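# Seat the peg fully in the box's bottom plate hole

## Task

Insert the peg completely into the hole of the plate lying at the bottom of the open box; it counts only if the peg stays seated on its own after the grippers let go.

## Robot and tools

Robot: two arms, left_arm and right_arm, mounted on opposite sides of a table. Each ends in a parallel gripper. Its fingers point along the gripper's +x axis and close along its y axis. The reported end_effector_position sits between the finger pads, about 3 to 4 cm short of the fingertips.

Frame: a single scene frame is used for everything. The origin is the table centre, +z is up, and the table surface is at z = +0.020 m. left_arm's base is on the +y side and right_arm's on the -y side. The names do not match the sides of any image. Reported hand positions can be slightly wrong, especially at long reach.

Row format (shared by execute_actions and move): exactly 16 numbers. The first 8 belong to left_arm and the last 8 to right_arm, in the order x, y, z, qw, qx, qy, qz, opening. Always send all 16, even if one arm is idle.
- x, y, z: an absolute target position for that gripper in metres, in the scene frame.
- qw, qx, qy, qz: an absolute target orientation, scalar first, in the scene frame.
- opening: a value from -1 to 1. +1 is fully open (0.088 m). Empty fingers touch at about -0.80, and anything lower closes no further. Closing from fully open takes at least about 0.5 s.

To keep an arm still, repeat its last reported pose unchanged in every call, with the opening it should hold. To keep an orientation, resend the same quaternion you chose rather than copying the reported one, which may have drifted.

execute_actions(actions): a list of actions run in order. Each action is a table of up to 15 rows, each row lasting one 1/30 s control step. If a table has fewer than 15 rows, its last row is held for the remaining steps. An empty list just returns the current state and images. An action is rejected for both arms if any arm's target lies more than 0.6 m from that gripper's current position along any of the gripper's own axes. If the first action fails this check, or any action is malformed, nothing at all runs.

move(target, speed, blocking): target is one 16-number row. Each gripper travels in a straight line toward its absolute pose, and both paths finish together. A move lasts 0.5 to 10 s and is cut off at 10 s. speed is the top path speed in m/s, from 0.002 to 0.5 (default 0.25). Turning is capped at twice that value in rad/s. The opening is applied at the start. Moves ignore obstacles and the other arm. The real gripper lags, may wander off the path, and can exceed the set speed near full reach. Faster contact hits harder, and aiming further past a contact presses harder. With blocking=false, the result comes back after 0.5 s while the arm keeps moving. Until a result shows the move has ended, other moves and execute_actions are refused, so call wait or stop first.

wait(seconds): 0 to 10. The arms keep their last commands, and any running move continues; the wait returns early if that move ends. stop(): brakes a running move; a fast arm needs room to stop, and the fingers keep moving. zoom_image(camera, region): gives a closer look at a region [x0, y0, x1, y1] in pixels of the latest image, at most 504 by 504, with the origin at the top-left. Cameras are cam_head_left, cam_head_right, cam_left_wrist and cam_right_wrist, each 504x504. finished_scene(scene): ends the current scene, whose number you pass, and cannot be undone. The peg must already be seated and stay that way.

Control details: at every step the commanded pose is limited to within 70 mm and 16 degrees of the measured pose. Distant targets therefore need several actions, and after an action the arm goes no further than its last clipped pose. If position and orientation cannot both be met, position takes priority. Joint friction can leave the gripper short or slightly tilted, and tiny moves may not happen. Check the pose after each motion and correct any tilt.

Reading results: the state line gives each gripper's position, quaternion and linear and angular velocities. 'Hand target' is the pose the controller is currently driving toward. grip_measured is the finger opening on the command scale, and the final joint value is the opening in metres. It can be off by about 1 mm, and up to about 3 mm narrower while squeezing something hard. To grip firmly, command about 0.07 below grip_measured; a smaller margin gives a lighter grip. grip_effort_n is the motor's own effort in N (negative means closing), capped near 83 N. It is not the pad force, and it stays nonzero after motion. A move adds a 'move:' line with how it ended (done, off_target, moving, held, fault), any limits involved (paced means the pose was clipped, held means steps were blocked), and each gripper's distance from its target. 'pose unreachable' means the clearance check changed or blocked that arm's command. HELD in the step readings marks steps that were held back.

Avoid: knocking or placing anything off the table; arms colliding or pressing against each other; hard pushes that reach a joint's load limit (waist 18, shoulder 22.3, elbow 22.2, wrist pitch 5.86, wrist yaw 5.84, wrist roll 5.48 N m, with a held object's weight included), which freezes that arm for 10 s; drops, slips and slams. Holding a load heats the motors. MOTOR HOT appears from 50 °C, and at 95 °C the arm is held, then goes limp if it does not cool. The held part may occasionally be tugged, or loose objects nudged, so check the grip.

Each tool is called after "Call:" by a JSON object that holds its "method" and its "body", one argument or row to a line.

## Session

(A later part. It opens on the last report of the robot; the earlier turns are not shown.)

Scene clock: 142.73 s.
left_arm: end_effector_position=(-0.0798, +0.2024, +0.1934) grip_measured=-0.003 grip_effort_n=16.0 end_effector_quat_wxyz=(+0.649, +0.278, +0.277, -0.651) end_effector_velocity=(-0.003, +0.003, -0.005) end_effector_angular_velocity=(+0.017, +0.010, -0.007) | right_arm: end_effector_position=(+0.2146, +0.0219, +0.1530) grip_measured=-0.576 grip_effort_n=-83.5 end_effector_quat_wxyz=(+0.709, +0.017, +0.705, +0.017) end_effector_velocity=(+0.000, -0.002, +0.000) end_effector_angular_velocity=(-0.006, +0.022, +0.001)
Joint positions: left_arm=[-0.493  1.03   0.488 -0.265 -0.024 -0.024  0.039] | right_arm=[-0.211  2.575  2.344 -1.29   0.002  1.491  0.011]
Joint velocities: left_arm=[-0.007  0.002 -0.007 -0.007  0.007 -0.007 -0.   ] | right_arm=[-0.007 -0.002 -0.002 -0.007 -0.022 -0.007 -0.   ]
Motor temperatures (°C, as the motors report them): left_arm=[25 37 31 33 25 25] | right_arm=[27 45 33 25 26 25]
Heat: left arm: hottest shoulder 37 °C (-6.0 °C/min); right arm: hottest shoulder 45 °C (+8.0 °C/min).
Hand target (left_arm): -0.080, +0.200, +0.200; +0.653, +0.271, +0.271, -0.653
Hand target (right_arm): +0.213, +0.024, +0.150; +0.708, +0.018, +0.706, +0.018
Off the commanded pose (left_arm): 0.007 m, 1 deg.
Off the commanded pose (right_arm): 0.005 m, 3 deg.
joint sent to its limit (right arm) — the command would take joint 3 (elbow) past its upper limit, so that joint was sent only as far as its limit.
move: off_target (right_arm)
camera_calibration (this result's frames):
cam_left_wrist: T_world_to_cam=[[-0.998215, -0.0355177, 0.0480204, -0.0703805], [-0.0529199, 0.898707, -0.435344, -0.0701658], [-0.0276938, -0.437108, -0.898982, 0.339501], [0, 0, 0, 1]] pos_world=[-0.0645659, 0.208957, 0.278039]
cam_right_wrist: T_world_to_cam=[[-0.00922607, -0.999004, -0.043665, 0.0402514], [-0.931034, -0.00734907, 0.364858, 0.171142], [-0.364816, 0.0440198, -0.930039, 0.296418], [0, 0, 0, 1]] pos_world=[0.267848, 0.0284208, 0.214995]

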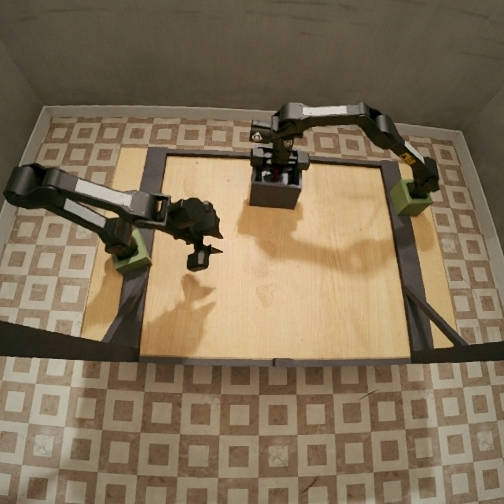

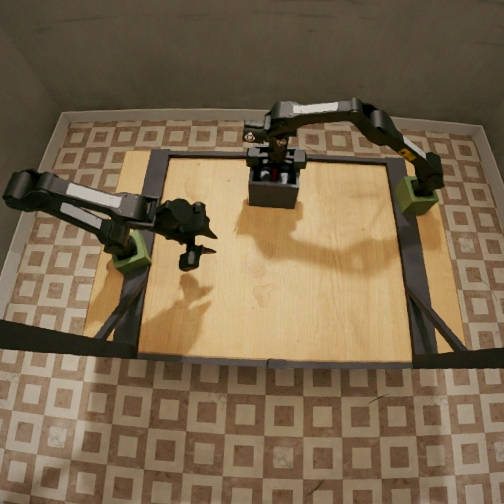

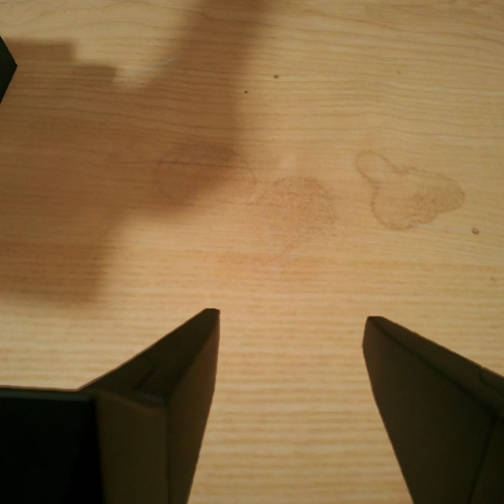

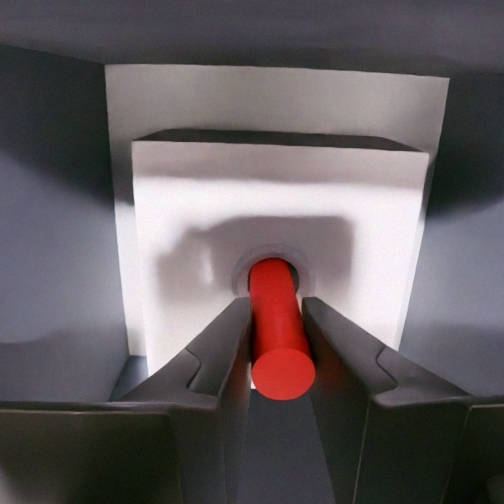

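Call:
{"method": "move", "body": {
  "target": [-0.08,0.2,0.2,0.65,0.27,0.27,-0.65,0,0.212,0.026,0.135,0.707,0,0.707,0,-0.64],
  "speed": 0.02
}}

Scene clock: 147.83 s.
left_arm: end_effector_position=(-0.0798, +0.2024, +0.1934) grip_measured=-0.003 grip_effort_n=16.0 end_effector_quat_wxyz=(+0.649, +0.278, +0.277, -0.651) end_effector_velocity=(+0.000, +0.002, -0.001) end_effector_angular_velocity=(+0.007, -0.000, +0.008) | right_arm: end_effector_position=(+0.2136, +0.0232, +0.1382) grip_measured=-0.576 grip_effort_n=-83.5 end_effector_quat_wxyz=(+0.709, +0.012, +0.705, +0.012) end_effector_velocity=(+0.000, -0.001, +0.002) end_effector_angular_velocity=(-0.002, +0.008, -0.010)
Joint positions: left_arm=[-0.493  1.03   0.488 -0.265 -0.024 -0.024  0.039] | right_arm=[-0.209  2.606  2.344 -1.273  0.002  1.492  0.011]
Joint velocities: left_arm=[-0.002 -0.002 -0.002 -0.007 -0.007 -0.007 -0.   ] | right_arm=[-0.002 -0.002  0.002 -0.007 -0.007  0.007 -0.   ]
Motor temperatures (°C, as the motors report them): left_arm=[25 37 32 33 25 25] | right_arm=[27 46 34 25 26 25]
Heat: left arm: hottest shoulder 37 °C (-6.0 °C/min); right arm: hottest shoulder 46 °C (+8.0 °C/min).
Hand target (left_arm): -0.080, +0.200, +0.200; +0.653, +0.271, +0.271, -0.653
Hand target (right_arm): +0.212, +0.025, +0.135; +0.708, +0.013, +0.706, +0.013
Off the commanded pose (left_arm): 0.007 m, 1 deg.
Off the commanded pose (right_arm): 0.005 m, 2 deg.
joint sent to its limit (right arm) — the command would take joint 3 (elbow) past its upper limit, so that joint was sent only as far as its limit.
move: done
camera_calibration (this result's frames):
cam_left_wrist: T_world_to_cam=[[-0.998215, -0.0355177, 0.0480204, -0.0703805], [-0.0529199, 0.898707, -0.435344, -0.0701658], [-0.0276938, -0.437108, -0.898982, 0.339501], [0, 0, 0, 1]] pos_world=[-0.0645659, 0.208957, 0.278039]
cam_right_wrist: T_world_to_cam=[[-0.00888631, -0.999511, -0.0299845, 0.0389529], [-0.930604, -0.00270649, 0.366016, 0.175233], [-0.365918, 0.0311562, -0.930125, 0.282689], [0, 0, 0, 1]] pos_world=[0.26686, 0.0306006, 0.199965]

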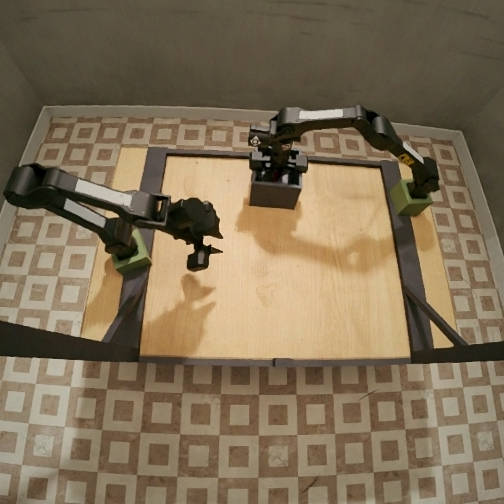

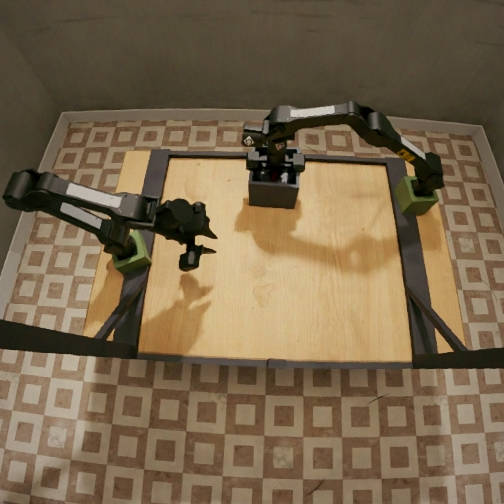

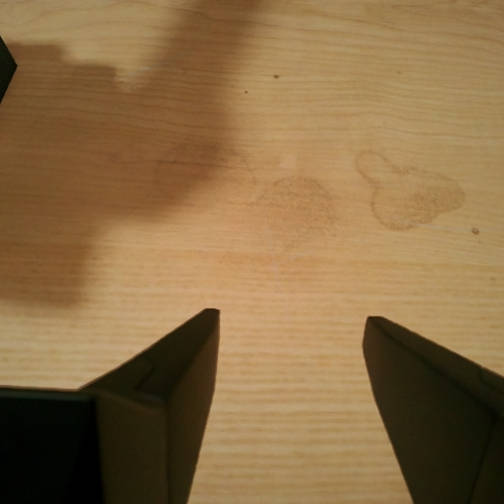

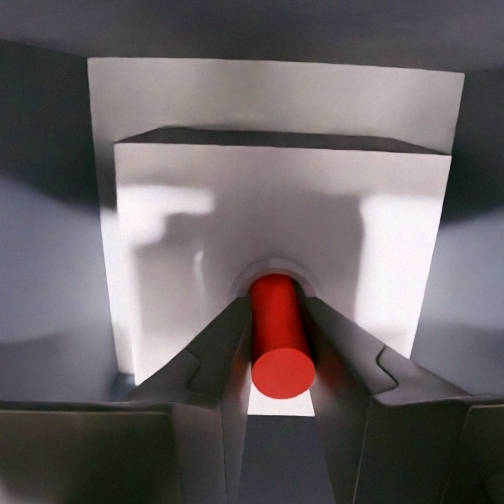

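Call:
{"method": "move", "body": {
  "target": [-0.08,0.2,0.2,0.65,0.27,0.27,-0.65,0,0.212,0.026,0.128,0.707,0,0.707,0,-0.64],
  "speed": 0.015
}}

Call:
{"method": "move", "body": {
  "target": [-0.08,0.2,0.2,0.65,0.27,0.27,-0.65,0,0.212,0.026,0.132,0.707,0,0.707,0,-0.3],
  "speed": 0.015
}}

Call:
{"method": "move", "body": {
  "target": [-0.08,0.2,0.2,0.65,0.27,0.27,-0.65,0,0.212,0.015,0.21,0.707,0,0.707,0,-0.3],
  "speed": 0.1
}}

Scene clock: 154.80 s.
left_arm: end_effector_position=(-0.0798, +0.2024, +0.1934) grip_measured=-0.003 grip_effort_n=15.6 end_effector_quat_wxyz=(+0.649, +0.278, +0.277, -0.651) end_effector_velocity=(+0.001, +0.003, -0.003) end_effector_angular_velocity=(+0.022, +0.009, +0.018) | right_arm: end_effector_position=(+0.2137, +0.0236, +0.1336) grip_measured=-0.576 grip_effort_n=-83.5 end_effector_quat_wxyz=(+0.709, +0.011, +0.705, +0.011) end_effector_velocity=(-0.002, -0.002, -0.002) end_effector_angular_velocity=(-0.010, +0.023, +0.006)
Joint positions: left_arm=[-0.493  1.03   0.488 -0.265 -0.024 -0.024  0.039] | right_arm=[-0.209  2.616  2.345 -1.267  0.002  1.493  0.011]
Joint velocities: left_arm=[-0.002  0.002  0.002 -0.022 -0.007 -0.022 -0.   ] | right_arm=[-0.002  0.002 -0.002 -0.007 -0.022 -0.007  0.   ]
Motor temperatures (°C, as the motors report them): left_arm=[25 36 32 33 25 25] | right_arm=[27 47 34 25 26 25]
Heat: left arm: hottest shoulder 36 °C (-7.1 °C/min); right arm: hottest shoulder 47 °C (+9.1 °C/min).
Hand target (left_arm): -0.080, +0.200, +0.200; +0.653, +0.271, +0.271, -0.653
Hand target (right_arm): +0.212, +0.025, +0.128; +0.708, +0.010, +0.706, +0.010
Off the commanded pose (left_arm): 0.007 m, 1 deg.
Off the commanded pose (right_arm): 0.006 m, 2 deg.
joint sent to its limit (right arm) — the command would take joint 3 (elbow) past its upper limit, so that joint was sent only as far as its limit.
move: done
camera_calibration (this result's frames):
cam_left_wrist: T_world_to_cam=[[-0.998215, -0.0355177, 0.0480204, -0.0703805], [-0.0529199, 0.898707, -0.435344, -0.0701658], [-0.0276938, -0.437108, -0.898982, 0.339501], [0, 0, 0, 1]] pos_world=[-0.0645659, 0.208957, 0.278039]
cam_right_wrist: T_world_to_cam=[[-0.00927746, -0.999605, -0.0265361, 0.0389013], [-0.930641, -0.00107682, 0.365931, 0.176951], [-0.365815, 0.0280905, -0.930264, 0.278587], [0, 0, 0, 1]] pos_world=[0.26695, 0.0312509, 0.195439]

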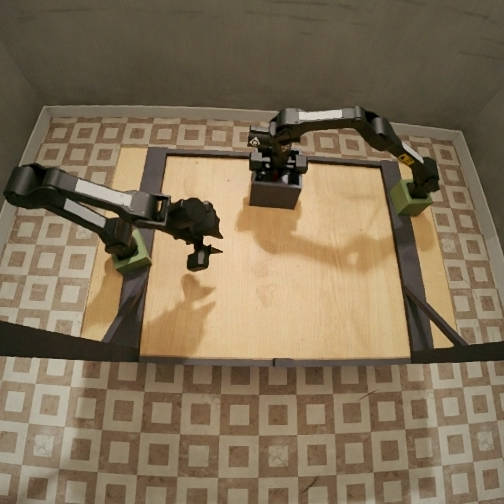

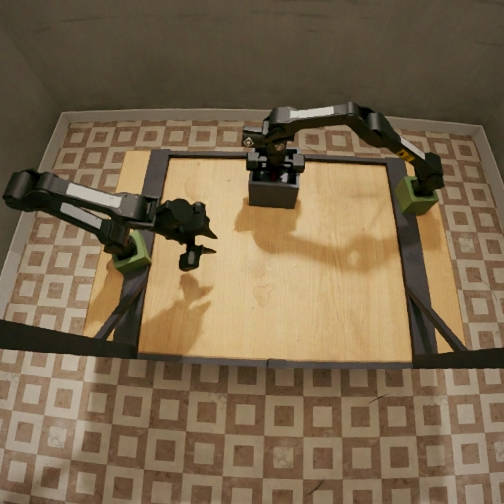

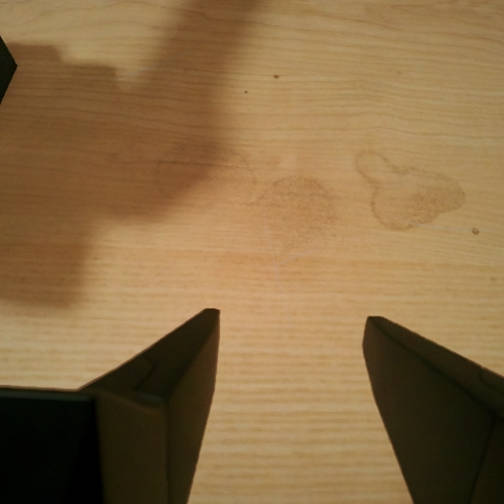

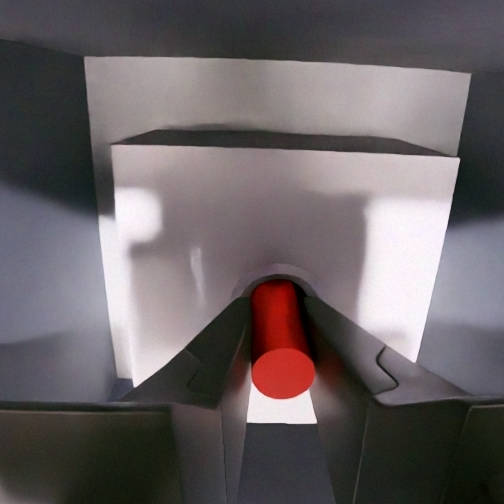

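Scene clock: 156.10 s.
left_arm: end_effector_position=(-0.0798, +0.2024, +0.1934) grip_measured=-0.003 grip_effort_n=16.0 end_effector_quat_wxyz=(+0.649, +0.278, +0.277, -0.651) end_effector_velocity=(+0.001, +0.002, -0.001) end_effector_angular_velocity=(+0.007, +0.009, +0.034) | right_arm: end_effector_position=(+0.2136, +0.0235, +0.1338) grip_measured=-0.303 grip_effort_n=11.4 end_effector_quat_wxyz=(+0.709, +0.011, +0.705, +0.011) end_effector_velocity=(-0.000, -0.002, +0.001) end_effector_angular_velocity=(-0.007, +0.008, +0.005)
Joint positions: left_arm=[-0.493  1.03   0.488 -0.265 -0.024 -0.024  0.039] | right_arm=[-0.209  2.616  2.345 -1.269  0.002  1.493  0.024]
Joint velocities: left_arm=[-0.007 -0.002 -0.002 -0.007 -0.022 -0.037 -0.   ] | right_arm=[-0.002 -0.002 -0.002 -0.007 -0.007 -0.007  0.   ]
Motor temperatures (°C, as the motors report them): left_arm=[25 36 32 33 25 25] | right_arm=[27 47 34 25 26 25]
Heat: left arm: hottest shoulder 36 °C (-7.0 °C/min); right arm: hottest shoulder 47 °C (+9.0 °C/min).
Hand target (left_arm): -0.080, +0.200, +0.200; +0.653, +0.271, +0.271, -0.653
Hand target (right_arm): +0.212, +0.025, +0.132; +0.708, +0.012, +0.706, +0.012
Off the commanded pose (left_arm): 0.007 m, 1 deg.
Off the commanded pose (right_arm): 0.004 m, 2 deg.
joint sent to its limit (right arm) — the command would take joint 3 (elbow) past its upper limit, so that joint was sent only as far as its limit.
move: done
camera_calibration (this result's frames):
cam_left_wrist: T_world_to_cam=[[-0.998215, -0.0355177, 0.0480204, -0.0703805], [-0.0529199, 0.898707, -0.435344, -0.0701658], [-0.0276938, -0.437108, -0.898982, 0.339501], [0, 0, 0, 1]] pos_world=[-0.0645659, 0.208957, 0.278039]
cam_right_wrist: T_world_to_cam=[[-0.00927902, -0.999625, -0.0257752, 0.0386453], [-0.930619, -0.000798467, 0.365987, 0.176852], [-0.365871, 0.0273829, -0.930263, 0.278789], [0, 0, 0, 1]] pos_world=[0.266942, 0.0311379, 0.195617]

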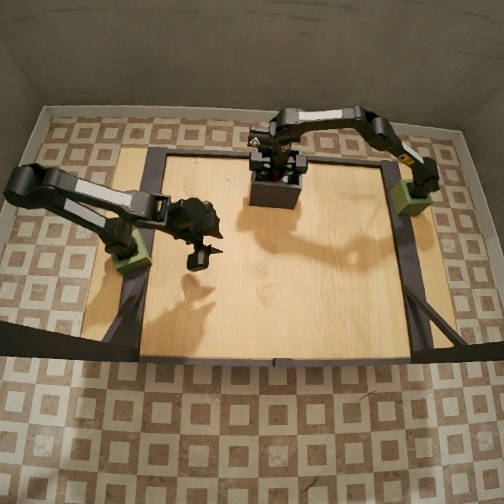

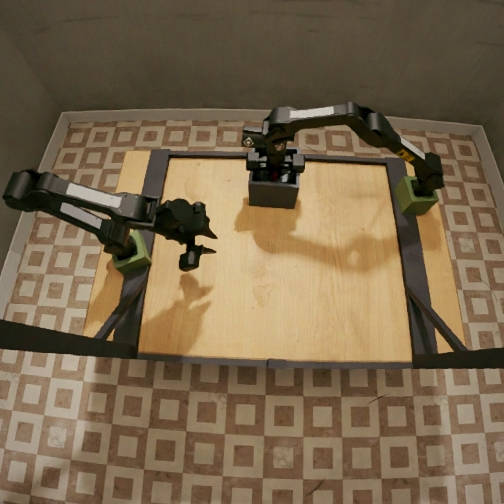

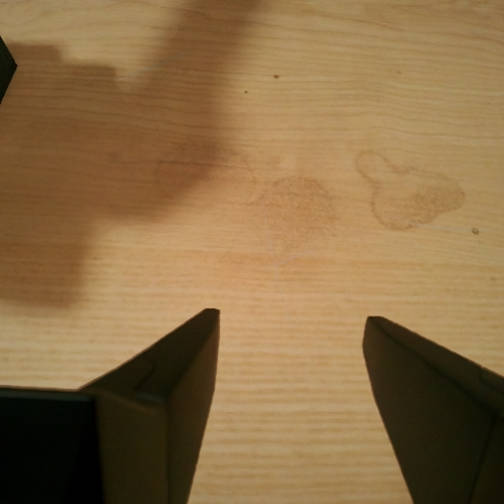

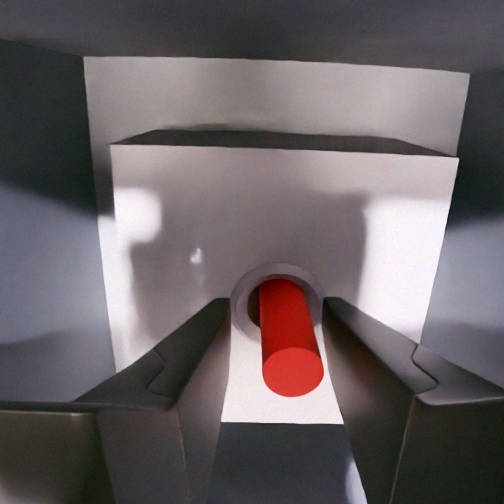

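Scene clock: 157.30 s.
left_arm: end_effector_position=(-0.0798, +0.2024, +0.1934) grip_measured=-0.003 grip_effort_n=15.6 end_effector_quat_wxyz=(+0.649, +0.278, +0.277, -0.651) end_effector_velocity=(+0.001, +0.004, -0.004) end_effector_angular_velocity=(+0.022, -0.001, +0.008) | right_arm: end_effector_position=(+0.2128, +0.0132, +0.2004) grip_measured=-0.303 grip_effort_n=11.9 end_effector_quat_wxyz=(+0.709, +0.030, +0.703, +0.030) end_effector_velocity=(+0.002, -0.002, +0.000) end_effector_angular_velocity=(-0.008, -0.007, +0.004)
Joint positions: left_arm=[-0.493  1.03   0.488 -0.265 -0.024 -0.024  0.039] | right_arm=[-0.209  2.476  2.346 -1.355  0.002  1.493  0.024]
Joint velocities: left_arm=[-0.002 -0.002 -0.002 -0.022 -0.007 -0.007 -0.   ] | right_arm=[-0.002 -0.002 -0.002 -0.007  0.007 -0.007  0.   ]
Motor temperatures (°C, as the motors report them): left_arm=[25 36 32 33 25 25] | right_arm=[27 48 34 25 26 25]
Heat: left arm: hottest shoulder 36 °C (-8.1 °C/min); right arm: hottest shoulder 48 °C (+10.2 °C/min).
Hand target (left_arm): -0.080, +0.200, +0.200; +0.653, +0.271, +0.271, -0.653
Hand target (right_arm): +0.212, +0.015, +0.210; +0.709, +0.037, +0.703, +0.037
Off the commanded pose (left_arm): 0.007 m, 1 deg.
Off the commanded pose (right_arm): 0.010 m, 5 deg.
joint sent to its limit (right arm) — the command would take joint 3 (elbow) past its upper limit, so that joint was sent only as far as its limit.
move: off_target (right_arm)
camera_calibration (this result's frames):
cam_left_wrist: T_world_to_cam=[[-0.998215, -0.0355177, 0.0480204, -0.0703805], [-0.0529199, 0.898707, -0.435344, -0.0701658], [-0.0276938, -0.437108, -0.898982, 0.339501], [0, 0, 0, 1]] pos_world=[-0.0645659, 0.208957, 0.278039]
cam_right_wrist: T_world_to_cam=[[-0.00905316, -0.996773, -0.0797597, 0.0408521], [-0.932024, -0.0204868, 0.361818, 0.153089], [-0.362284, 0.0776136, -0.928831, 0.33893], [0, 0, 0, 1]] pos_world=[0.265841, 0.017551, 0.262677]

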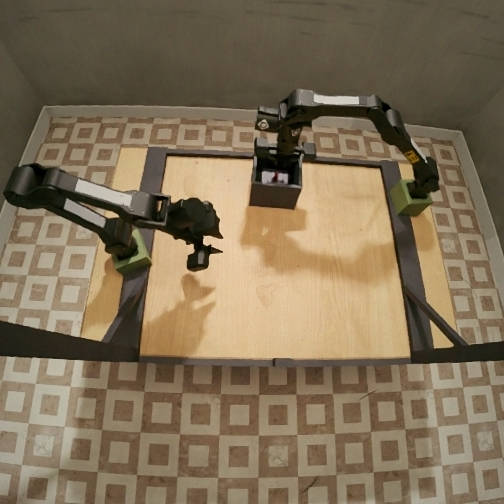

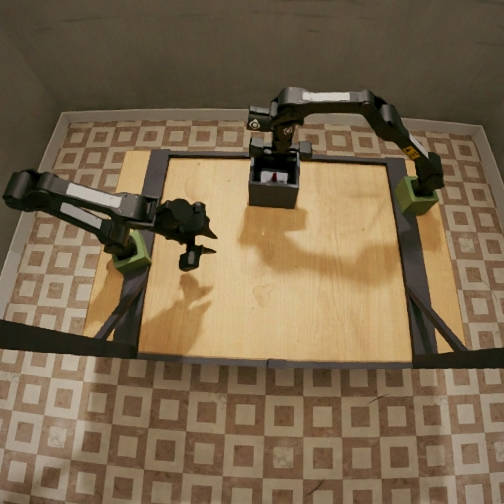

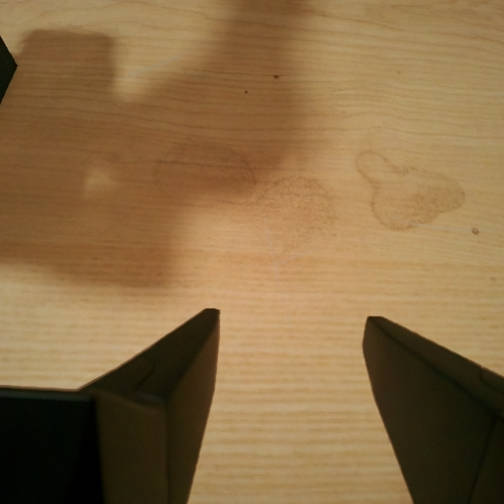

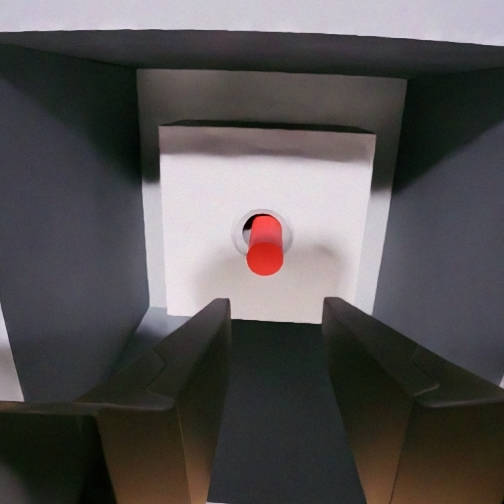

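Bottomed out.

Call:
{"method": "finished_scene", "body": {
  "scene": 1
}}

The scene is finished: the task was done.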